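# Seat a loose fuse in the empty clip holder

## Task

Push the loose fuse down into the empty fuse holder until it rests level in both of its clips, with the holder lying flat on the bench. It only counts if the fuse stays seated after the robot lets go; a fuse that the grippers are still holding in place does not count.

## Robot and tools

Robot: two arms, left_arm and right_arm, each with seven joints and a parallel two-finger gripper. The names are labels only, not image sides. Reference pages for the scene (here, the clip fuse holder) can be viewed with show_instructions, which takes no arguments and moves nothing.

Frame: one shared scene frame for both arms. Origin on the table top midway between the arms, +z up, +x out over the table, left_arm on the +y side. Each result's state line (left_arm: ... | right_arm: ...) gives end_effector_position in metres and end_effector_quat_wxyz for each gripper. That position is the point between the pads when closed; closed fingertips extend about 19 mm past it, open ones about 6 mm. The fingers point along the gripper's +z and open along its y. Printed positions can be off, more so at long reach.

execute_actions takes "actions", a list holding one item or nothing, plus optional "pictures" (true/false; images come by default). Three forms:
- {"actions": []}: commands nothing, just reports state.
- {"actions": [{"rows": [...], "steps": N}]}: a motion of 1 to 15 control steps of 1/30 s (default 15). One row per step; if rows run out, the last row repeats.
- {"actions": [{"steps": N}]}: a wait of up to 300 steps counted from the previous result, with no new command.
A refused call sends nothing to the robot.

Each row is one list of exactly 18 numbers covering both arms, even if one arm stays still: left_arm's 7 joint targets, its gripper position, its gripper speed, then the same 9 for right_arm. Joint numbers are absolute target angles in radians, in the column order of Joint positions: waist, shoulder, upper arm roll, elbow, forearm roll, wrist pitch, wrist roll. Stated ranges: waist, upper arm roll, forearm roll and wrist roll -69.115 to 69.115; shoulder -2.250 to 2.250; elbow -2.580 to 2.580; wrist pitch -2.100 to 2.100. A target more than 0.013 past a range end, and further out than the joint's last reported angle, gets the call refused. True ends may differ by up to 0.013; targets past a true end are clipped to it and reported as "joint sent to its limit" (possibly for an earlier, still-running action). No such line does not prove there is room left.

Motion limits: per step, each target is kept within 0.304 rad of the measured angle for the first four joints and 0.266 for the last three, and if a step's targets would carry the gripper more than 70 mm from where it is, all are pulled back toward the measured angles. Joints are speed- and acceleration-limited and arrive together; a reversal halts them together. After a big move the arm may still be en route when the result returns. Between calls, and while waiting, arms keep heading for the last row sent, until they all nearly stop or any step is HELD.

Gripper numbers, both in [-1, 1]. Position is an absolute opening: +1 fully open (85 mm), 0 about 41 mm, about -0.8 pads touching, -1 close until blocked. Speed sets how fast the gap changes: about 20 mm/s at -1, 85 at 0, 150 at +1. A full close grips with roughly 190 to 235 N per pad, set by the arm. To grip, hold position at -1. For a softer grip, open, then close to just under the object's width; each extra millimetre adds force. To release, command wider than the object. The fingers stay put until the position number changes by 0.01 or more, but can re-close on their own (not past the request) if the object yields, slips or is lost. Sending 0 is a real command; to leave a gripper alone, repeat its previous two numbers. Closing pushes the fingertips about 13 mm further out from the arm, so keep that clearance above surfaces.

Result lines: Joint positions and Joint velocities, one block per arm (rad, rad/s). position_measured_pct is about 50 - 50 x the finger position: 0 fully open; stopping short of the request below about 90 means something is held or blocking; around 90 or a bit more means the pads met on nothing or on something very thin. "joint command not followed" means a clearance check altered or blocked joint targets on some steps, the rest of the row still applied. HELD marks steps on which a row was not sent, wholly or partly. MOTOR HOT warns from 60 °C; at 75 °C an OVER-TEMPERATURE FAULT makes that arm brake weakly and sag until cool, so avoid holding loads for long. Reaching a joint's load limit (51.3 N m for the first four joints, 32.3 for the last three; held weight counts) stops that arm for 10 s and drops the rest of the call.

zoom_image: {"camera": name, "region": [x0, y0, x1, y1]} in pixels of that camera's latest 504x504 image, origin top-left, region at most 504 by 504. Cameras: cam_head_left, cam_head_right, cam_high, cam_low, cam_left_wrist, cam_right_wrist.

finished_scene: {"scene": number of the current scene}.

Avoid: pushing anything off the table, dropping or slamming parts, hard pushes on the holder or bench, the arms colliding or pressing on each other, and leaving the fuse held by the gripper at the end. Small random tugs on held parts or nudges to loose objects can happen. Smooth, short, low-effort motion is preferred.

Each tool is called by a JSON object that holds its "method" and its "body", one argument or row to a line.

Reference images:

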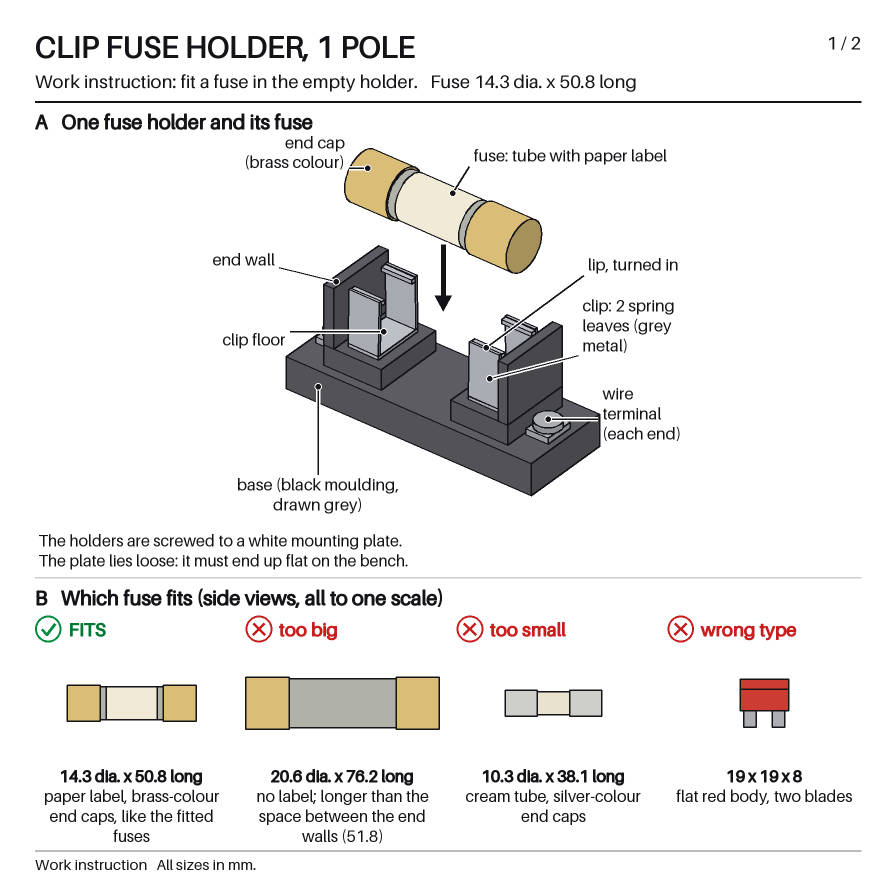

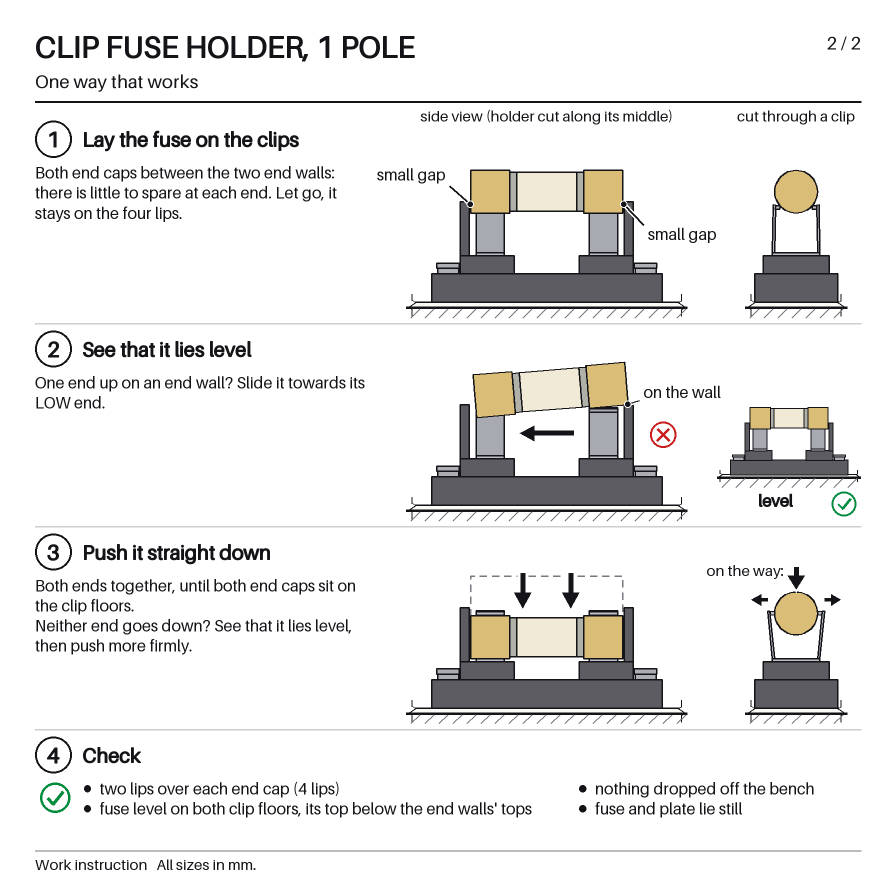

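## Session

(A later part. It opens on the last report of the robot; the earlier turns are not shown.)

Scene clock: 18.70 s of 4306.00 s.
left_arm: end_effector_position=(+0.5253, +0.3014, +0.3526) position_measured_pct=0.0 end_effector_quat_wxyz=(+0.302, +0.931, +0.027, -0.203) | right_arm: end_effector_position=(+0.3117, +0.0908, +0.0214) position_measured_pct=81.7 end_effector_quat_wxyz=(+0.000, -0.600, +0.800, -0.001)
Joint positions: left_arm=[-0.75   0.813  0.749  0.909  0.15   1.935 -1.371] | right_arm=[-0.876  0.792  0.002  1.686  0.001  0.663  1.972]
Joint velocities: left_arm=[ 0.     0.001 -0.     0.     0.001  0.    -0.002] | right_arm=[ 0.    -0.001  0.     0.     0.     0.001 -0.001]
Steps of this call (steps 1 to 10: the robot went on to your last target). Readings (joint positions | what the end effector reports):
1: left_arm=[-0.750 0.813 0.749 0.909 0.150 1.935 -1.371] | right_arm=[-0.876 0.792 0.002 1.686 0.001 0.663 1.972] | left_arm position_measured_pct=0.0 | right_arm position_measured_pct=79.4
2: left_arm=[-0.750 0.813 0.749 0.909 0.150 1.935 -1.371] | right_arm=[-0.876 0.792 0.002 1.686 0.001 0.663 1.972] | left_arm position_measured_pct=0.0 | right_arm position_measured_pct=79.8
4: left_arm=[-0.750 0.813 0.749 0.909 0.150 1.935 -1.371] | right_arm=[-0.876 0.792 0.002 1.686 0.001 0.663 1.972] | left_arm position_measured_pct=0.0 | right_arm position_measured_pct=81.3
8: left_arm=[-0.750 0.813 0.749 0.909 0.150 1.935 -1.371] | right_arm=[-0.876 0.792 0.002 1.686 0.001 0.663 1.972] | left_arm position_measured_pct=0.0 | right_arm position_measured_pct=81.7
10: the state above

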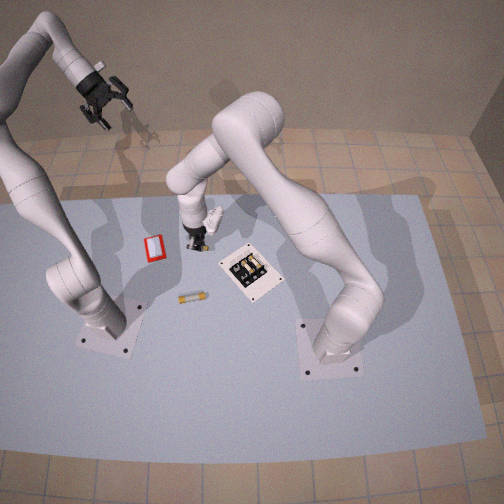

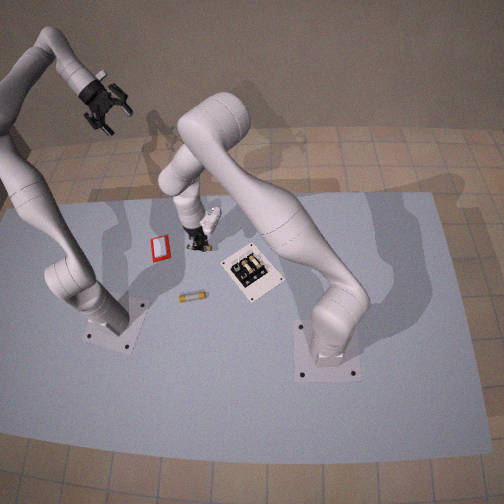

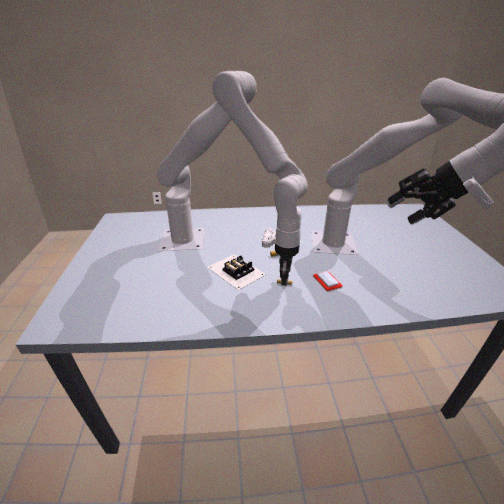

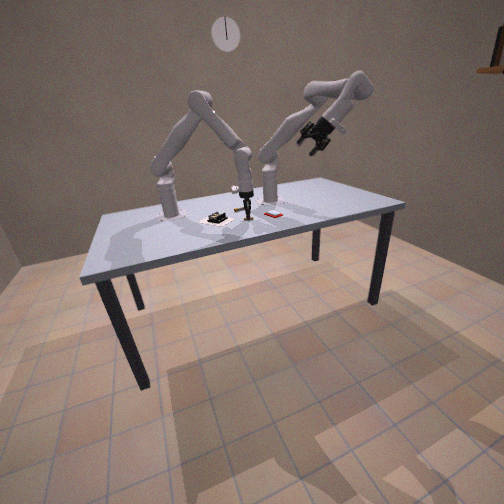

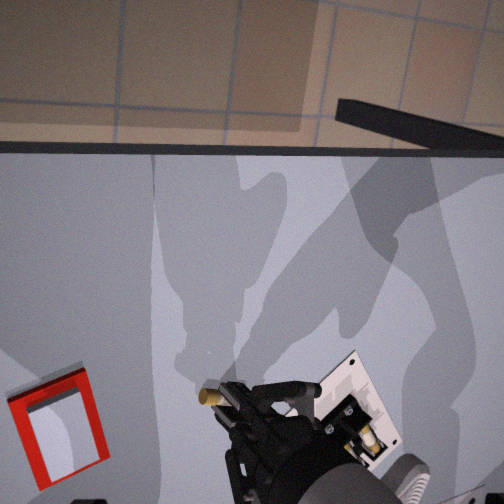

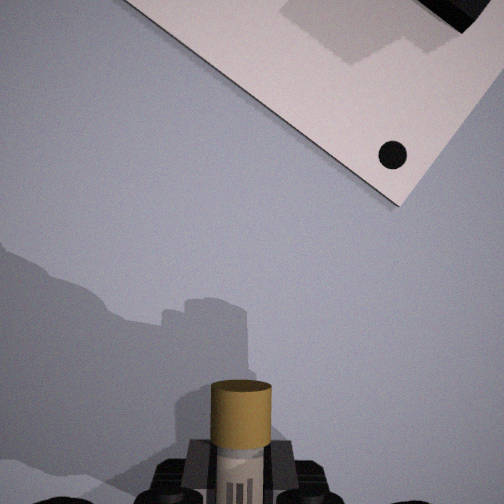

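{"method": "execute_actions", "body": {
  "actions": [
    {"rows": [[-0.75,0.813,0.749,0.909,0.15,1.935,-1.371,1,0,-0.8756,0.3891,0.002,2.1718,0.001,0.5808,1.3354,-1,-0.5]], "steps": 15}
  ],
  "pictures": false
}}

{"method": "execute_actions", "body": {
  "actions": [
    {"steps": 25}
  ]
}}

Scene clock: 21.97 s of 4306.00 s.
left_arm: end_effector_position=(+0.5253, +0.3014, +0.3526) position_measured_pct=0.0 end_effector_quat_wxyz=(+0.302, +0.931, +0.027, -0.203) | right_arm: end_effector_position=(+0.2363, -0.0017, +0.0919) position_measured_pct=81.7 end_effector_quat_wxyz=(+0.007, -0.438, +0.899, +0.003)
Joint positions: left_arm=[-0.75   0.813  0.749  0.909  0.15   1.935 -1.371] | right_arm=[-0.876  0.465  0.002  2.066  0.001  0.595  1.592]
Joint velocities: left_arm=[ 0.    -0.001  0.001 -0.     0.    -0.001  0.001] | right_arm=[ 0.002 -0.447  0.     0.693 -0.    -0.08  -1.215]
Steps of this call (steps 1 to 15: the robot went on to your last target; steps 16 to 83: nothing new was sent; steps 84 to 98: all 15 steps of this action). Readings (joint positions | what the end effector reports):
84: left_arm=[-0.750 0.813 0.749 0.909 0.150 1.935 -1.371] | right_arm=[-0.876 0.791 0.002 1.687 0.001 0.662 1.971] | left_arm position_measured_pct=0.0 | right_arm position_measured_pct=81.7
85: left_arm=[-0.750 0.813 0.749 0.909 0.150 1.935 -1.371] | right_arm=[-0.876 0.784 0.002 1.693 0.001 0.661 1.967] | left_arm position_measured_pct=0.0 | right_arm position_measured_pct=81.7
87: left_arm=[-0.750 0.813 0.749 0.909 0.150 1.935 -1.371] | right_arm=[-0.876 0.754 0.002 1.720 0.001 0.653 1.944] | left_arm position_measured_pct=0.0 | right_arm position_measured_pct=81.7
91: left_arm=[-0.750 0.813 0.749 0.909 0.150 1.935 -1.371] | right_arm=[-0.876 0.632 0.002 1.837 0.001 0.625 1.841] | left_arm position_measured_pct=0.0 | right_arm position_measured_pct=81.7
98: the state above

Scene clock: 22.80 s of 4306.00 s.
left_arm: end_effector_position=(+0.5253, +0.3014, +0.3526) position_measured_pct=0.0 end_effector_quat_wxyz=(+0.302, +0.931, +0.027, -0.203) | right_arm: end_effector_position=(+0.2099, -0.0340, +0.1000) position_measured_pct=81.7 end_effector_quat_wxyz=(+0.000, -0.319, +0.948, -0.001)
Joint positions: left_arm=[-0.75   0.813  0.749  0.909  0.15   1.935 -1.371] | right_arm=[-0.876  0.389  0.002  2.172  0.001  0.581  1.335]
Joint velocities: left_arm=[ 0.001  0.    -0.    -0.    -0.    -0.001  0.001] | right_arm=[ 0.001 -0.001  0.     0.    -0.     0.    -0.   ]
Steps of this call (steps 1 to 25: the robot went on to your last target). Readings (joint positions | what the end effector reports):
1: left_arm=[-0.750 0.813 0.749 0.909 0.150 1.935 -1.371] | right_arm=[-0.876 0.452 0.002 2.087 0.001 0.592 1.551] | left_arm position_measured_pct=0.0 | right_arm position_measured_pct=81.7
2: left_arm=[-0.750 0.813 0.749 0.909 0.150 1.935 -1.371] | right_arm=[-0.876 0.440 0.002 2.105 0.001 0.590 1.511] | left_arm position_measured_pct=0.0 | right_arm position_measured_pct=81.7
4: left_arm=[-0.750 0.813 0.749 0.909 0.150 1.935 -1.371] | right_arm=[-0.876 0.417 0.002 2.136 0.001 0.585 1.430] | left_arm position_measured_pct=0.0 | right_arm position_measured_pct=81.7
8: left_arm=[-0.750 0.813 0.749 0.909 0.150 1.935 -1.371] | right_arm=[-0.875 0.394 0.002 2.171 0.001 0.582 1.337] | left_arm position_measured_pct=0.0 | right_arm position_measured_pct=81.7
25: the state above

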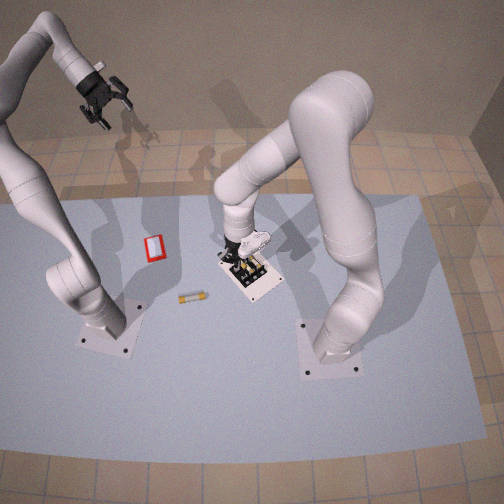

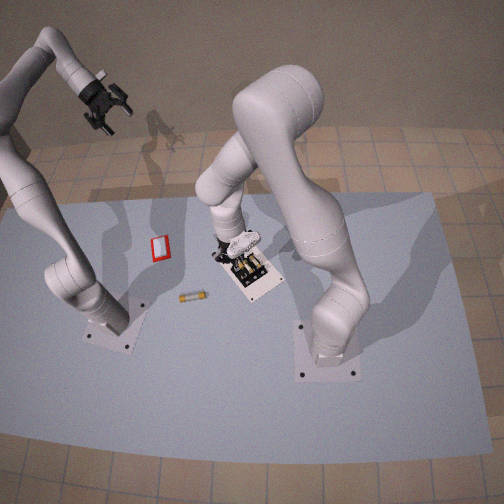

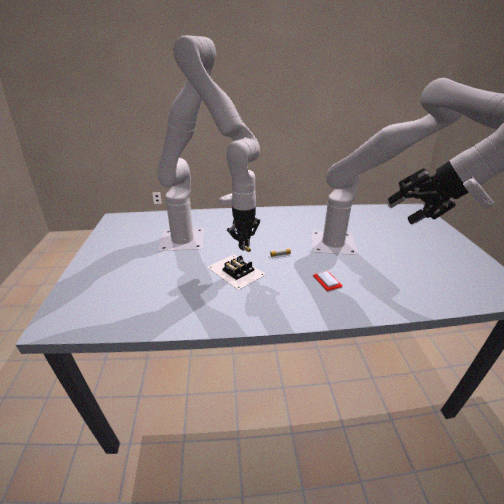

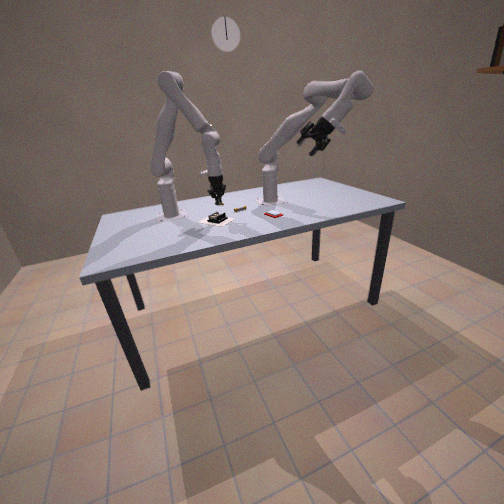

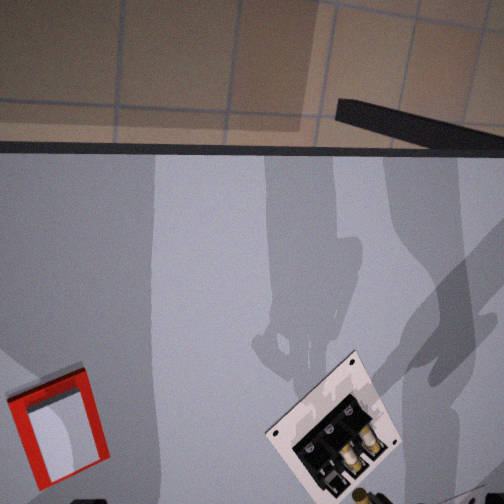

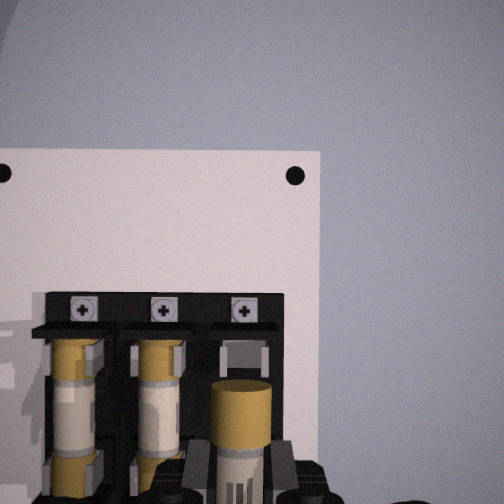

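{"method": "execute_actions", "body": {
  "actions": [
    {"rows": [[-0.75,0.813,0.749,0.909,0.15,1.935,-1.371,1,0,-0.8815,0.4806,0.002,2.2224,0.001,0.4386,1.3295,-1,-0.5]], "steps": 15}
  ],
  "pictures": false
}}

{"method": "execute_actions", "body": {
  "actions": [
    {"steps": 8}
  ]
}}

{"method": "zoom_image", "body": {
  "camera": "cam_right_wrist",
  "region": [100, 300, 340, 504]
}}

Scene clock: 24.80 s of 4306.00 s.
left_arm: end_effector_position=(+0.5253, +0.3014, +0.3526) position_measured_pct=0.0 end_effector_quat_wxyz=(+0.302, +0.931, +0.027, -0.203) | right_arm: end_effector_position=(+0.2061, -0.0356, +0.0623) position_measured_pct=81.7 end_effector_quat_wxyz=(+0.001, -0.319, +0.948, -0.000)
Joint positions: left_arm=[-0.75   0.813  0.749  0.909  0.15   1.935 -1.371] | right_arm=[-0.881  0.48   0.002  2.222  0.001  0.439  1.329]
Joint velocities: left_arm=[-0.003  0.001 -0.001  0.     0.002  0.    -0.   ] | right_arm=[ 0.001  0.009  0.     0.002 -0.    -0.001  0.003]
Steps of this call (steps 1 to 15: the robot went on to your last target; steps 16 to 45: nothing new was sent; steps 46 to 60: all 15 steps of this action). Readings (joint positions | what the end effector reports):
46: left_arm=[-0.750 0.813 0.749 0.909 0.150 1.935 -1.371] | right_arm=[-0.876 0.391 0.002 2.172 0.001 0.579 1.335] | left_arm position_measured_pct=0.0 | right_arm position_measured_pct=81.7
47: left_arm=[-0.750 0.813 0.749 0.909 0.150 1.935 -1.371] | right_arm=[-0.876 0.397 0.002 2.175 0.001 0.571 1.335] | left_arm position_measured_pct=0.0 | right_arm position_measured_pct=81.7
49: left_arm=[-0.750 0.813 0.749 0.909 0.150 1.935 -1.371] | right_arm=[-0.878 0.428 0.002 2.189 0.001 0.530 1.333] | left_arm position_measured_pct=0.0 | right_arm position_measured_pct=81.7
53: left_arm=[-0.750 0.813 0.749 0.909 0.150 1.935 -1.371] | right_arm=[-0.881 0.475 0.002 2.221 0.001 0.444 1.330] | left_arm position_measured_pct=0.0 | right_arm position_measured_pct=81.7
60: the state above

Scene clock: 25.07 s of 4306.00 s.
left_arm: end_effector_position=(+0.5253, +0.3014, +0.3526) position_measured_pct=0.0 end_effector_quat_wxyz=(+0.302, +0.931, +0.027, -0.203) | right_arm: end_effector_position=(+0.2059, -0.0358, +0.0620) position_measured_pct=81.7 end_effector_quat_wxyz=(+0.000, -0.319, +0.948, -0.001)
Joint positions: left_arm=[-0.75   0.813  0.749  0.909  0.15   1.935 -1.371] | right_arm=[-0.881  0.481  0.002  2.222  0.001  0.439  1.33 ]
Joint velocities: left_arm=[-0.     0.001 -0.001 -0.     0.001  0.001  0.001] | right_arm=[-0.002  0.001  0.    -0.    -0.     0.     0.   ]
Steps of this call (steps 1 to 8: the robot went on to your last target). Readings (joint positions | what the end effector reports):
1: left_arm=[-0.750 0.813 0.749 0.909 0.150 1.935 -1.371] | right_arm=[-0.881 0.480 0.002 2.222 0.001 0.439 1.330] | left_arm position_measured_pct=0.0 | right_arm position_measured_pct=81.7
2: left_arm=[-0.750 0.813 0.749 0.909 0.150 1.935 -1.371] | right_arm=[-0.881 0.480 0.002 2.222 0.001 0.439 1.330] | left_arm position_measured_pct=0.0 | right_arm position_measured_pct=81.7
4: left_arm=[-0.750 0.813 0.749 0.909 0.150 1.935 -1.371] | right_arm=[-0.881 0.480 0.002 2.222 0.001 0.439 1.330] | left_arm position_measured_pct=0.0 | right_arm position_measured_pct=81.7
8: the state above

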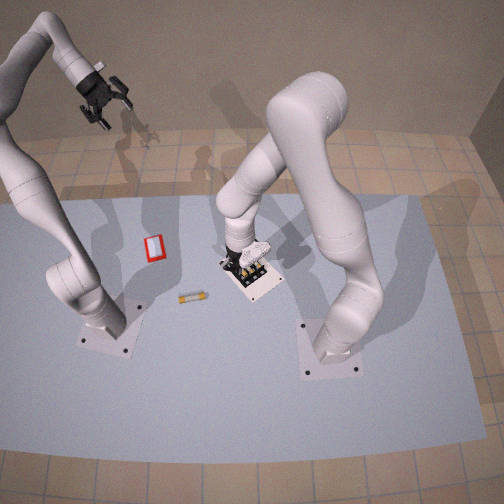

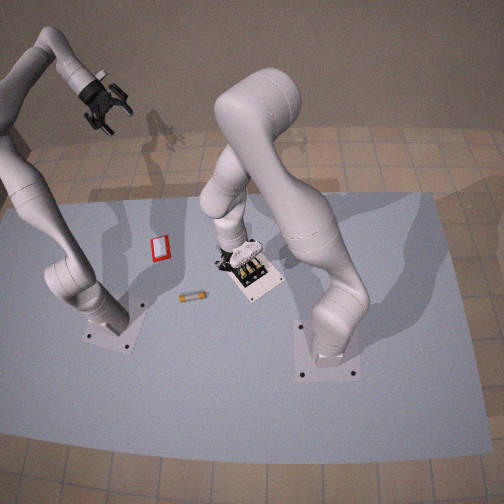

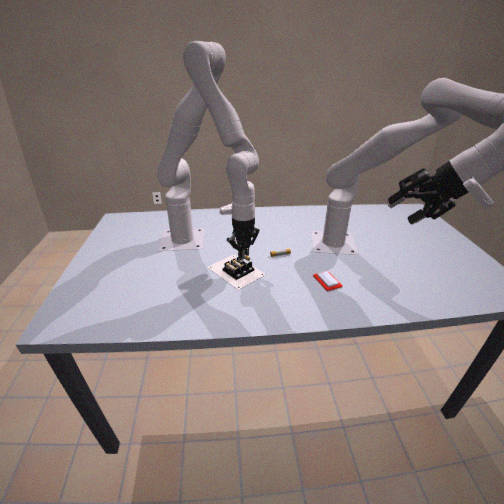

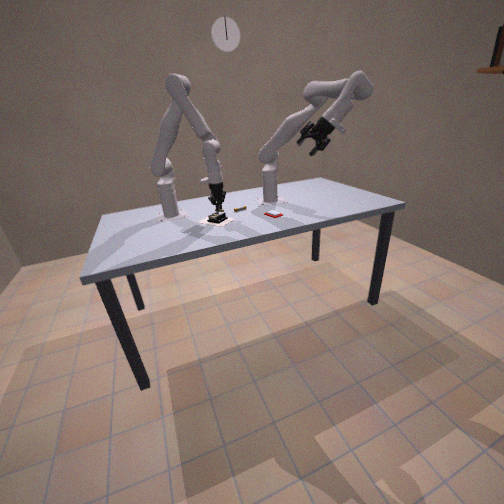

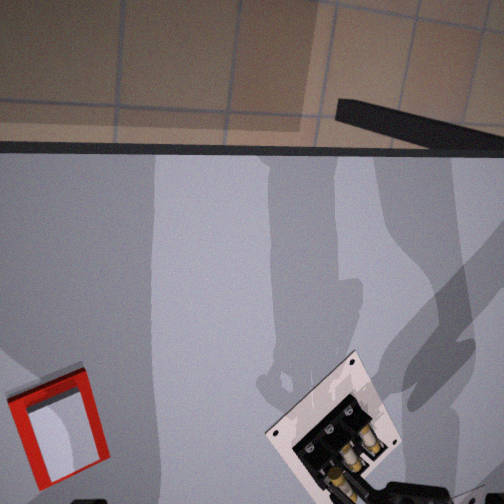

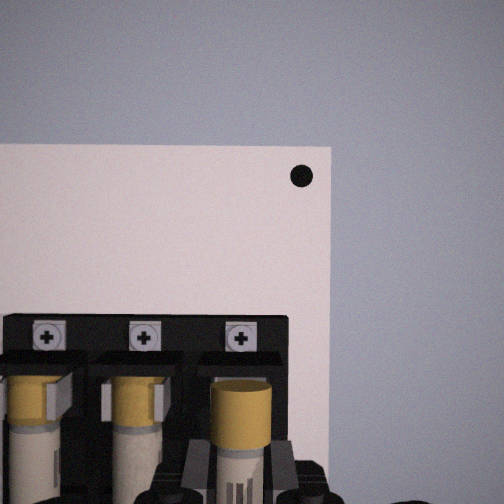

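Region (100, 300, 340, 504) of cam_right_wrist's 504x504 image, scaled by 2.100; it fills the top 428 rows of this view, and the rest is white.

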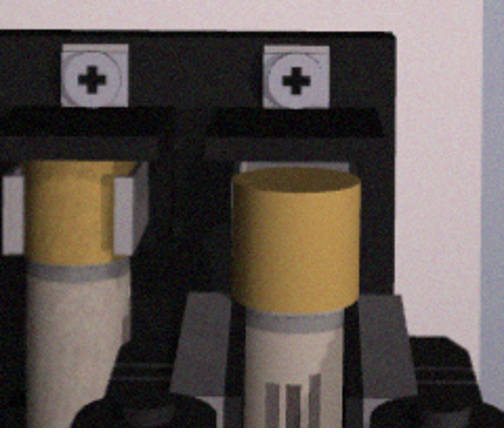

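{"method": "execute_actions", "body": {
  "actions": [
    {"rows": [[-0.75,0.813,0.749,0.909,0.15,1.935,-1.371,1,0,-0.8809,0.4924,0.002,2.2233,0.001,0.4259,1.3301,-1,-0.5]], "steps": 15}
  ]
}}

{"method": "zoom_image", "body": {
  "camera": "cam_right_wrist",
  "region": [180, 340, 300, 420]
}}

{"method": "zoom_image", "body": {
  "camera": "cam_high",
  "region": [200, 230, 280, 295]
}}

Scene clock: 26.93 s of 4306.00 s.
left_arm: end_effector_position=(+0.5253, +0.3014, +0.3526) position_measured_pct=0.0 end_effector_quat_wxyz=(+0.302, +0.931, +0.027, -0.203) | right_arm: end_effector_position=(+0.2066, -0.0353, +0.0580) position_measured_pct=81.7 end_effector_quat_wxyz=(+0.000, -0.319, +0.948, -0.001)
Joint positions: left_arm=[-0.75   0.813  0.749  0.909  0.15   1.935 -1.371] | right_arm=[-0.881  0.492  0.002  2.223  0.001  0.426  1.33 ]
Joint velocities: left_arm=[ 0.     0.     0.002 -0.     0.001  0.001 -0.001] | right_arm=[-0.001  0.001  0.    -0.    -0.    -0.    -0.001]
Steps of this call (steps 1 to 15: the robot went on to your last target; steps 16 to 41: nothing new was sent; steps 42 to 56: all 15 steps of this action). Readings (joint positions | what the end effector reports):
42: left_arm=[-0.750 0.813 0.749 0.909 0.150 1.935 -1.371] | right_arm=[-0.881 0.482 0.002 2.222 0.001 0.438 1.330] | left_arm position_measured_pct=0.0 | right_arm position_measured_pct=81.7
43: left_arm=[-0.750 0.813 0.749 0.909 0.150 1.935 -1.371] | right_arm=[-0.881 0.488 0.002 2.223 0.001 0.433 1.330] | left_arm position_measured_pct=0.0 | right_arm position_measured_pct=81.7
45: left_arm=[-0.750 0.813 0.749 0.909 0.150 1.935 -1.371] | right_arm=[-0.881 0.492 0.002 2.223 0.001 0.427 1.330] | left_arm position_measured_pct=0.0 | right_arm position_measured_pct=81.7
49: left_arm=[-0.750 0.813 0.749 0.909 0.150 1.935 -1.371] | right_arm=[-0.881 0.492 0.002 2.223 0.001 0.426 1.330] | left_arm position_measured_pct=0.0 | right_arm position_measured_pct=81.7
56: the state above

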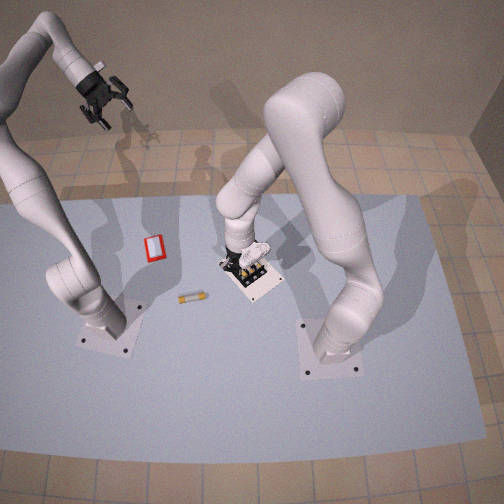

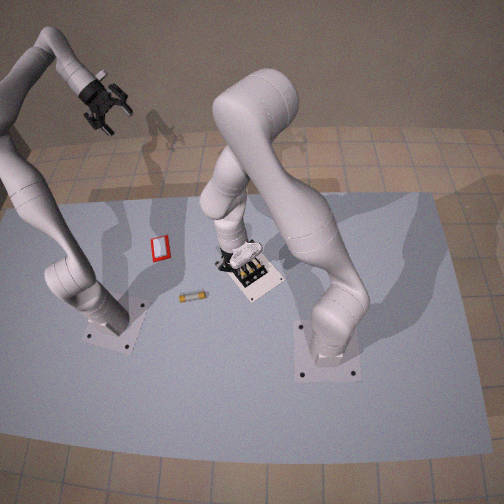

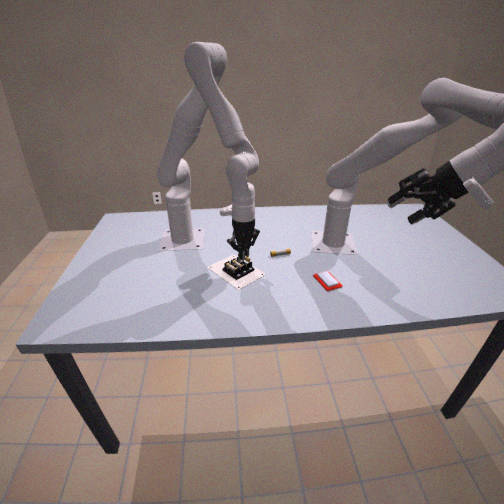

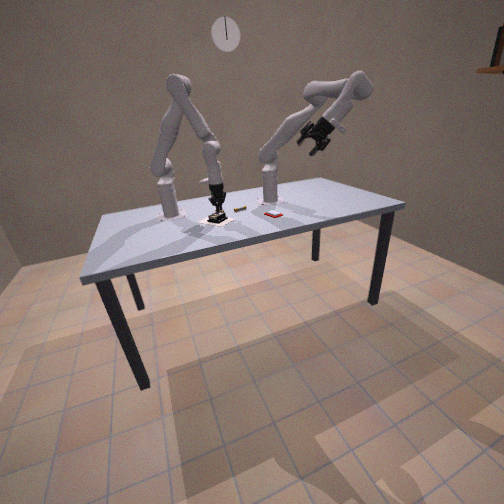

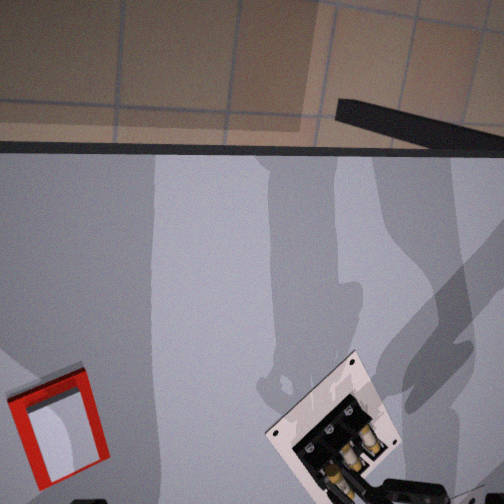

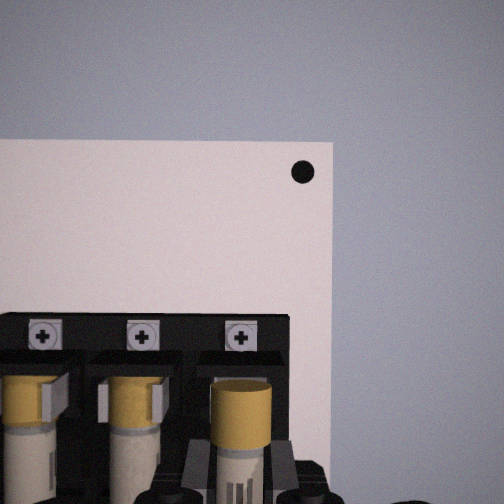

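Region (180, 340, 300, 420) of cam_right_wrist's 504x504 image, scaled by 4.200.

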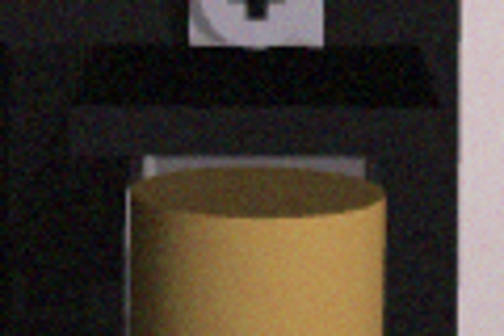

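Region (200, 230, 280, 295) of cam_high's 504x504 image, scaled by 6.300, with more detail than that image has; it fills the top 410 rows of this view, and the rest is white.

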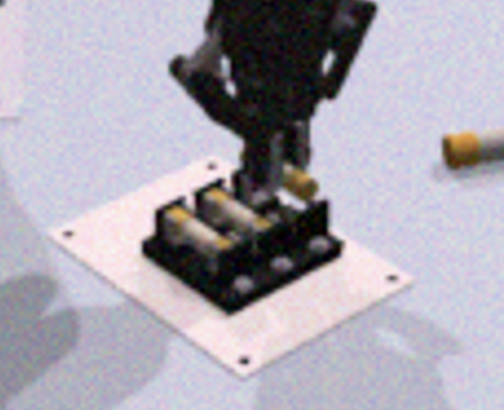

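{"method": "execute_actions", "body": {
  "actions": [
    {"rows": [[-0.75,0.813,0.749,0.909,0.15,1.935,-1.371,1,0,-0.8809,0.4951,0.002,2.2241,0.001,0.4224,1.3301,-1,-0.5],[-0.75,0.813,0.749,0.909,0.15,1.935,-1.371,1,0,-0.8809,0.4951,0.002,2.2241,0.001,0.4224,1.3301,-1,-0.5],[-0.75,0.813,0.749,0.909,0.15,1.935,-1.371,1,0,-0.8809,0.4979,0.002,2.2248,0.001,0.4189,1.3301,-1,-0.5],[-0.75,0.813,0.749,0.909,0.15,1.935,-1.371,1,0,-0.8809,0.4979,0.002,2.2248,0.001,0.4189,1.3301,-1,-0.5],[-0.75,0.813,0.749,0.909,0.15,1.935,-1.371,1,0,-0.8809,0.5006,0.002,2.2256,0.001,0.4154,1.3301,-1,-0.5],[-0.75,0.813,0.749,0.909,0.15,1.935,-1.371,1,0,-0.8809,0.5006,0.002,2.2256,0.001,0.4154,1.3301,-1,-0.5],[-0.75,0.813,0.749,0.909,0.15,1.935,-1.371,1,0,-0.8809,0.5034,0.002,2.2263,0.001,0.4119,1.3301,-1,-0.5]], "steps": 15}
  ]
}}

{"method": "zoom_image", "body": {
  "camera": "cam_right_wrist",
  "region": [180, 340, 300, 420]
}}

{"method": "zoom_image", "body": {
  "camera": "cam_high",
  "region": [200, 230, 280, 295]
}}

Scene clock: 29.37 s of 4306.00 s.
left_arm: end_effector_position=(+0.5253, +0.3014, +0.3526) position_measured_pct=0.0 end_effector_quat_wxyz=(+0.302, +0.931, +0.027, -0.203) | right_arm: end_effector_position=(+0.2066, -0.0353, +0.0541) position_measured_pct=81.7 end_effector_quat_wxyz=(+0.000, -0.319, +0.948, -0.001)
Joint positions: left_arm=[-0.75   0.813  0.749  0.909  0.15   1.935 -1.371] | right_arm=[-0.881  0.503  0.002  2.226  0.001  0.412  1.33 ]
Joint velocities: left_arm=[ 0.001 -0.002 -0.     0.     0.001  0.     0.   ] | right_arm=[-0.001  0.001  0.     0.002 -0.     0.     0.002]
Steps of this call (steps 1 to 15: the robot went on to your last target; steps 16 to 58: nothing new was sent; steps 59 to 73: all 15 steps of this action). Readings (joint positions | what the end effector reports):
59: left_arm=[-0.750 0.813 0.749 0.909 0.150 1.935 -1.371] | right_arm=[-0.881 0.493 0.002 2.223 0.001 0.425 1.330] | left_arm position_measured_pct=0.0 | right_arm position_measured_pct=81.7
60: left_arm=[-0.750 0.813 0.749 0.909 0.150 1.935 -1.371] | right_arm=[-0.881 0.495 0.002 2.224 0.001 0.423 1.330] | left_arm position_measured_pct=0.0 | right_arm position_measured_pct=81.7
62: left_arm=[-0.750 0.813 0.749 0.909 0.150 1.935 -1.371] | right_arm=[-0.881 0.497 0.002 2.225 0.001 0.420 1.330] | left_arm position_measured_pct=0.0 | right_arm position_measured_pct=81.7
66: left_arm=[-0.750 0.813 0.749 0.909 0.150 1.935 -1.371] | right_arm=[-0.881 0.503 0.002 2.226 0.001 0.413 1.330] | left_arm position_measured_pct=0.0 | right_arm position_measured_pct=81.7
73: the state above

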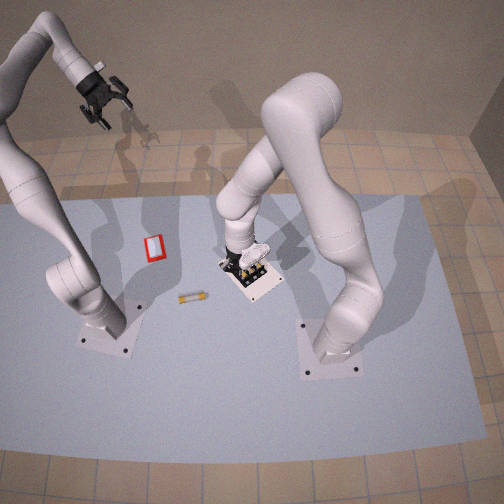

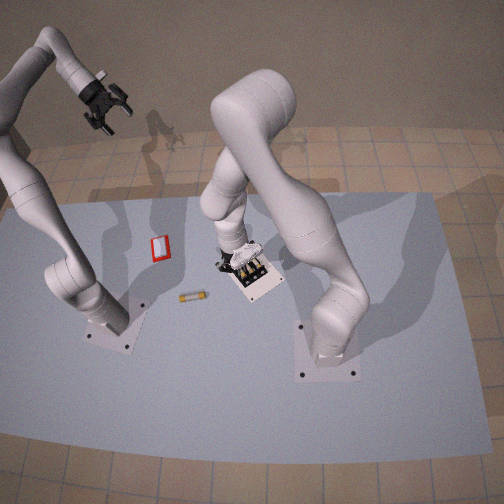

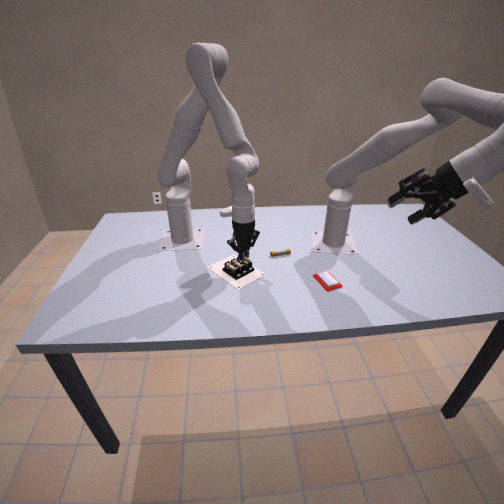

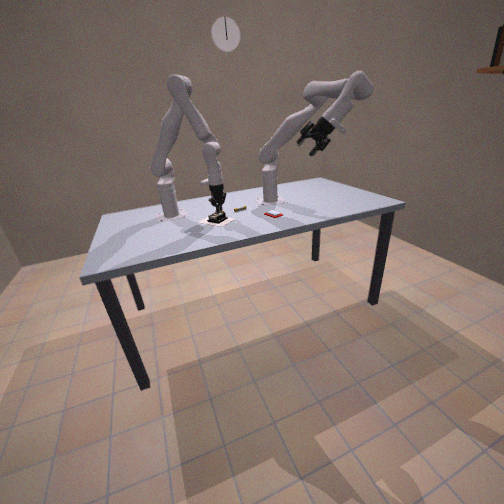

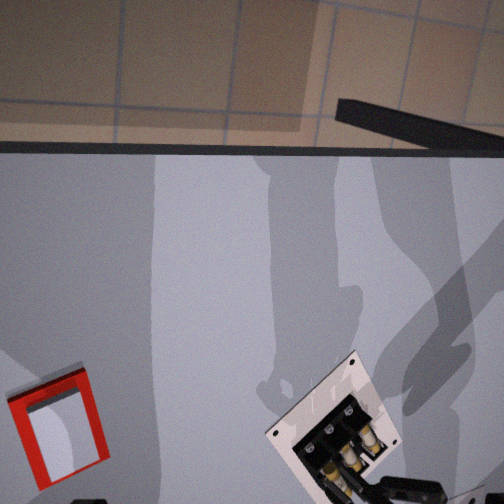

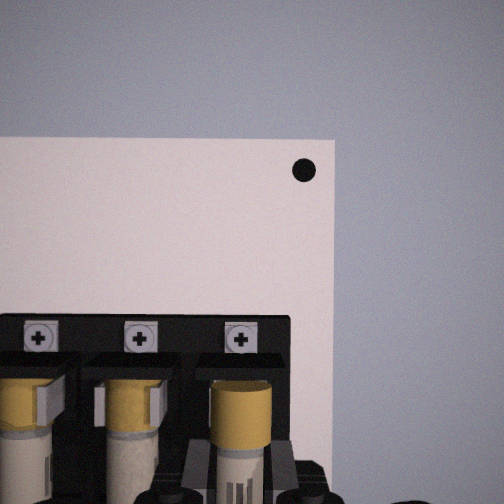

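Region (180, 340, 300, 420) of cam_right_wrist's 504x504 image, scaled by 4.200.

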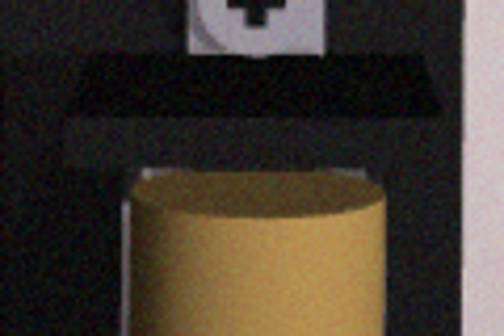

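Region (200, 230, 280, 295) of cam_high's 504x504 image, scaled by 6.300, with more detail than that image has; it fills the top 410 rows of this view, and the rest is white.

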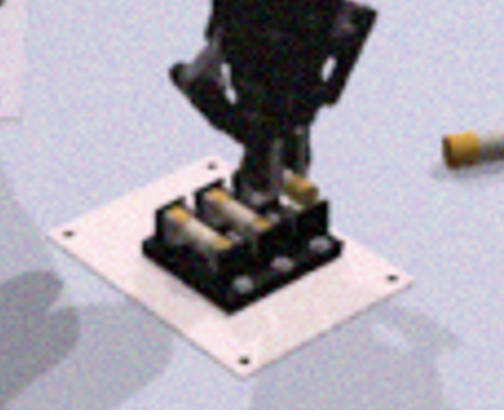

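{"method": "execute_actions", "body": {
  "actions": [
    {"rows": [[-0.75,0.813,0.749,0.909,0.15,1.935,-1.371,1,0,-0.8809,0.5062,0.002,2.2270,0.001,0.4084,1.3301,-1,-0.5],[-0.75,0.813,0.749,0.909,0.15,1.935,-1.371,1,0,-0.8809,0.5062,0.002,2.2270,0.001,0.4084,1.3301,-1,-0.5],[-0.75,0.813,0.749,0.909,0.15,1.935,-1.371,1,0,-0.8809,0.5089,0.002,2.2278,0.001,0.4049,1.3301,-1,-0.5],[-0.75,0.813,0.749,0.909,0.15,1.935,-1.371,1,0,-0.8809,0.5089,0.002,2.2278,0.001,0.4049,1.3301,-1,-0.5],[-0.75,0.813,0.749,0.909,0.15,1.935,-1.371,1,0,-0.8809,0.5117,0.002,2.2285,0.001,0.4014,1.3301,-1,-0.5],[-0.75,0.813,0.749,0.909,0.15,1.935,-1.371,1,0,-0.8809,0.5117,0.002,2.2285,0.001,0.4014,1.3301,-1,-0.5],[-0.75,0.813,0.749,0.909,0.15,1.935,-1.371,1,0,-0.8809,0.5145,0.002,2.2292,0.001,0.3979,1.3301,-1,-0.5],[-0.75,0.813,0.749,0.909,0.15,1.935,-1.371,1,0,-0.8809,0.5145,0.002,2.2292,0.001,0.3979,1.3301,-1,-0.5],[-0.75,0.813,0.749,0.909,0.15,1.935,-1.371,1,0,-0.8809,0.5173,0.002,2.2299,0.001,0.3944,1.3301,-1,-0.5],[-0.75,0.813,0.749,0.909,0.15,1.935,-1.371,1,0,-0.8809,0.5173,0.002,2.2299,0.001,0.3944,1.3301,-1,-0.5],[-0.75,0.813,0.749,0.909,0.15,1.935,-1.371,1,0,-0.8809,0.5201,0.002,2.2306,0.001,0.3909,1.3301,-1,-0.5],[-0.75,0.813,0.749,0.909,0.15,1.935,-1.371,1,0,-0.8809,0.5201,0.002,2.2306,0.001,0.3909,1.3301,-1,-0.5],[-0.75,0.813,0.749,0.909,0.15,1.935,-1.371,1,0,-0.8809,0.5229,0.002,2.2313,0.001,0.3875,1.3301,-1,-0.5]], "steps": 15}
  ],
  "pictures": false
}}

{"method": "execute_actions", "body": {
  "actions": [
    {"steps": 8}
  ]
}}

{"method": "zoom_image", "body": {
  "camera": "cam_high",
  "region": [200, 230, 280, 295]
}}

Scene clock: 31.83 s of 4306.00 s.
left_arm: end_effector_position=(+0.5253, +0.3014, +0.3526) position_measured_pct=0.0 end_effector_quat_wxyz=(+0.302, +0.931, +0.027, -0.203) | right_arm: end_effector_position=(+0.2071, -0.0348, +0.0498) position_measured_pct=81.7 end_effector_quat_wxyz=(+0.002, -0.320, +0.948, +0.001)
Joint positions: left_arm=[-0.75   0.813  0.749  0.909  0.15   1.935 -1.371] | right_arm=[-0.881  0.514  0.002  2.232  0.001  0.391  1.33 ]
Joint velocities: left_arm=[ 0.     0.002 -0.     0.    -0.002  0.001 -0.   ] | right_arm=[-0.001 -0.003 -0.     0.008  0.001 -0.012 -0.   ]
Steps of this call (steps 1 to 15: the robot went on to your last target; steps 16 to 59: nothing new was sent; steps 60 to 74: all 15 steps of this action). Readings (joint positions | what the end effector reports):
60: left_arm=[-0.750 0.813 0.749 0.909 0.150 1.935 -1.371] | right_arm=[-0.881 0.504 0.002 2.226 0.001 0.411 1.330] | left_arm position_measured_pct=0.0 | right_arm position_measured_pct=81.7
61: left_arm=[-0.750 0.813 0.749 0.909 0.150 1.935 -1.371] | right_arm=[-0.881 0.506 0.002 2.227 0.001 0.409 1.330] | left_arm position_measured_pct=0.0 | right_arm position_measured_pct=81.7
63: left_arm=[-0.750 0.813 0.749 0.909 0.150 1.935 -1.371] | right_arm=[-0.881 0.508 0.002 2.227 0.001 0.406 1.330] | left_arm position_measured_pct=0.0 | right_arm position_measured_pct=81.7
67: left_arm=[-0.750 0.813 0.749 0.909 0.150 1.935 -1.371] | right_arm=[-0.881 0.510 0.002 2.229 0.001 0.401 1.330] | left_arm position_measured_pct=0.0 | right_arm position_measured_pct=81.7
74: the state above

Scene clock: 32.10 s of 4306.00 s.
left_arm: end_effector_position=(+0.5253, +0.3014, +0.3526) position_measured_pct=0.0 end_effector_quat_wxyz=(+0.302, +0.931, +0.027, -0.203) | right_arm: end_effector_position=(+0.2071, -0.0348, +0.0498) position_measured_pct=81.7 end_effector_quat_wxyz=(+0.002, -0.320, +0.948, +0.001)
Joint positions: left_arm=[-0.75   0.813  0.749  0.909  0.15   1.935 -1.371] | right_arm=[-0.881  0.514  0.002  2.232  0.001  0.391  1.33 ]
Joint velocities: left_arm=[-0.002 -0.001 -0.     0.    -0.001  0.     0.001] | right_arm=[ 0.003 -0.     0.     0.    -0.    -0.001  0.001]
Steps of this call (steps 1 to 8: the robot went on to your last target). Readings (joint positions | what the end effector reports):
1: left_arm=[-0.750 0.813 0.749 0.909 0.150 1.935 -1.371] | right_arm=[-0.881 0.514 0.002 2.232 0.001 0.391 1.330] | left_arm position_measured_pct=0.0 | right_arm position_measured_pct=81.7
2: left_arm=[-0.750 0.813 0.749 0.909 0.150 1.935 -1.371] | right_arm=[-0.881 0.514 0.002 2.232 0.001 0.391 1.330] | left_arm position_measured_pct=0.0 | right_arm position_measured_pct=81.7
4: left_arm=[-0.750 0.813 0.749 0.909 0.150 1.935 -1.371] | right_arm=[-0.881 0.514 0.002 2.232 0.001 0.391 1.330] | left_arm position_measured_pct=0.0 | right_arm position_measured_pct=81.7
8: the state above

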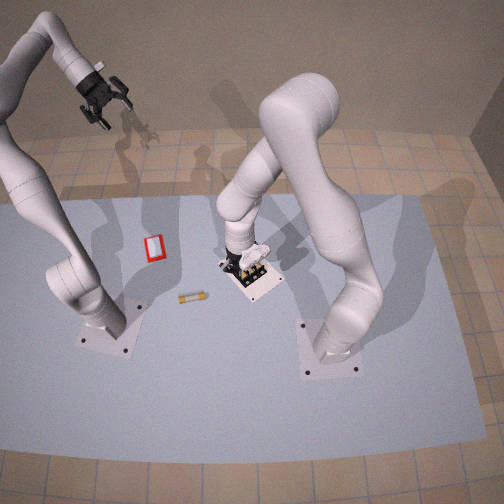

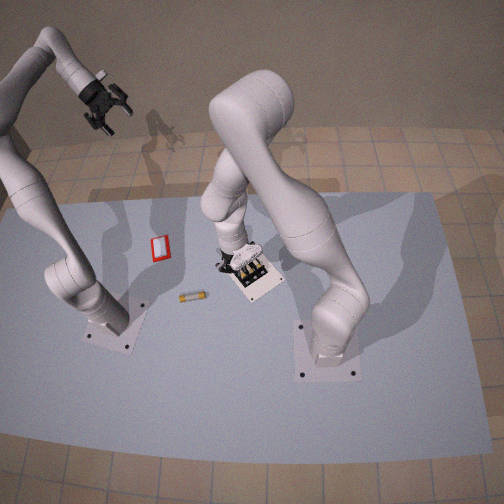

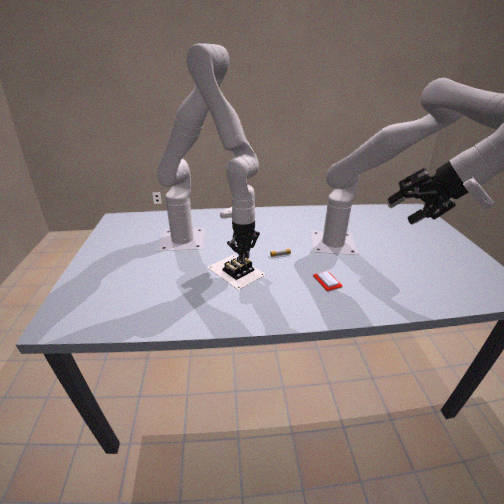

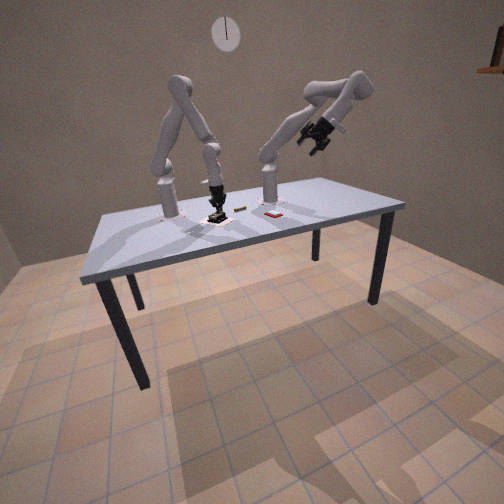

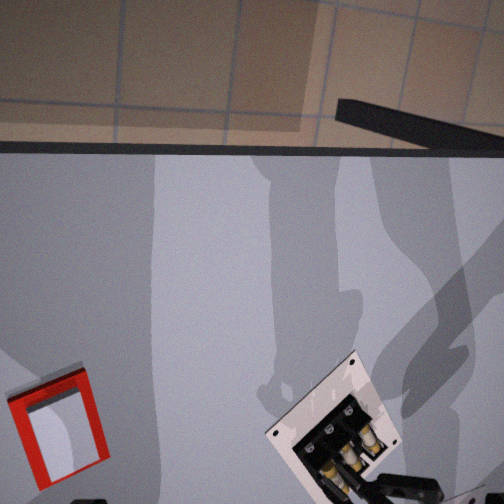

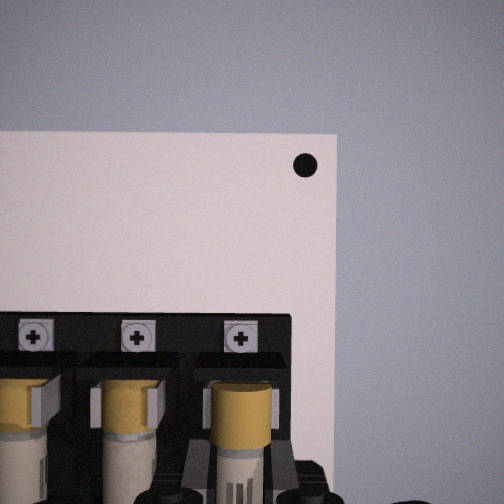

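Region (200, 230, 280, 295) of cam_high's 504x504 image, scaled by 6.300, with more detail than that image has; it fills the top 410 rows of this view, and the rest is white.

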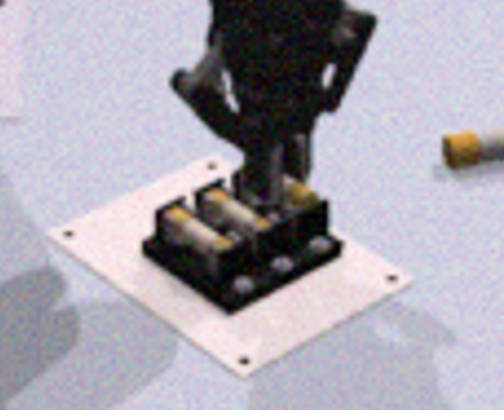

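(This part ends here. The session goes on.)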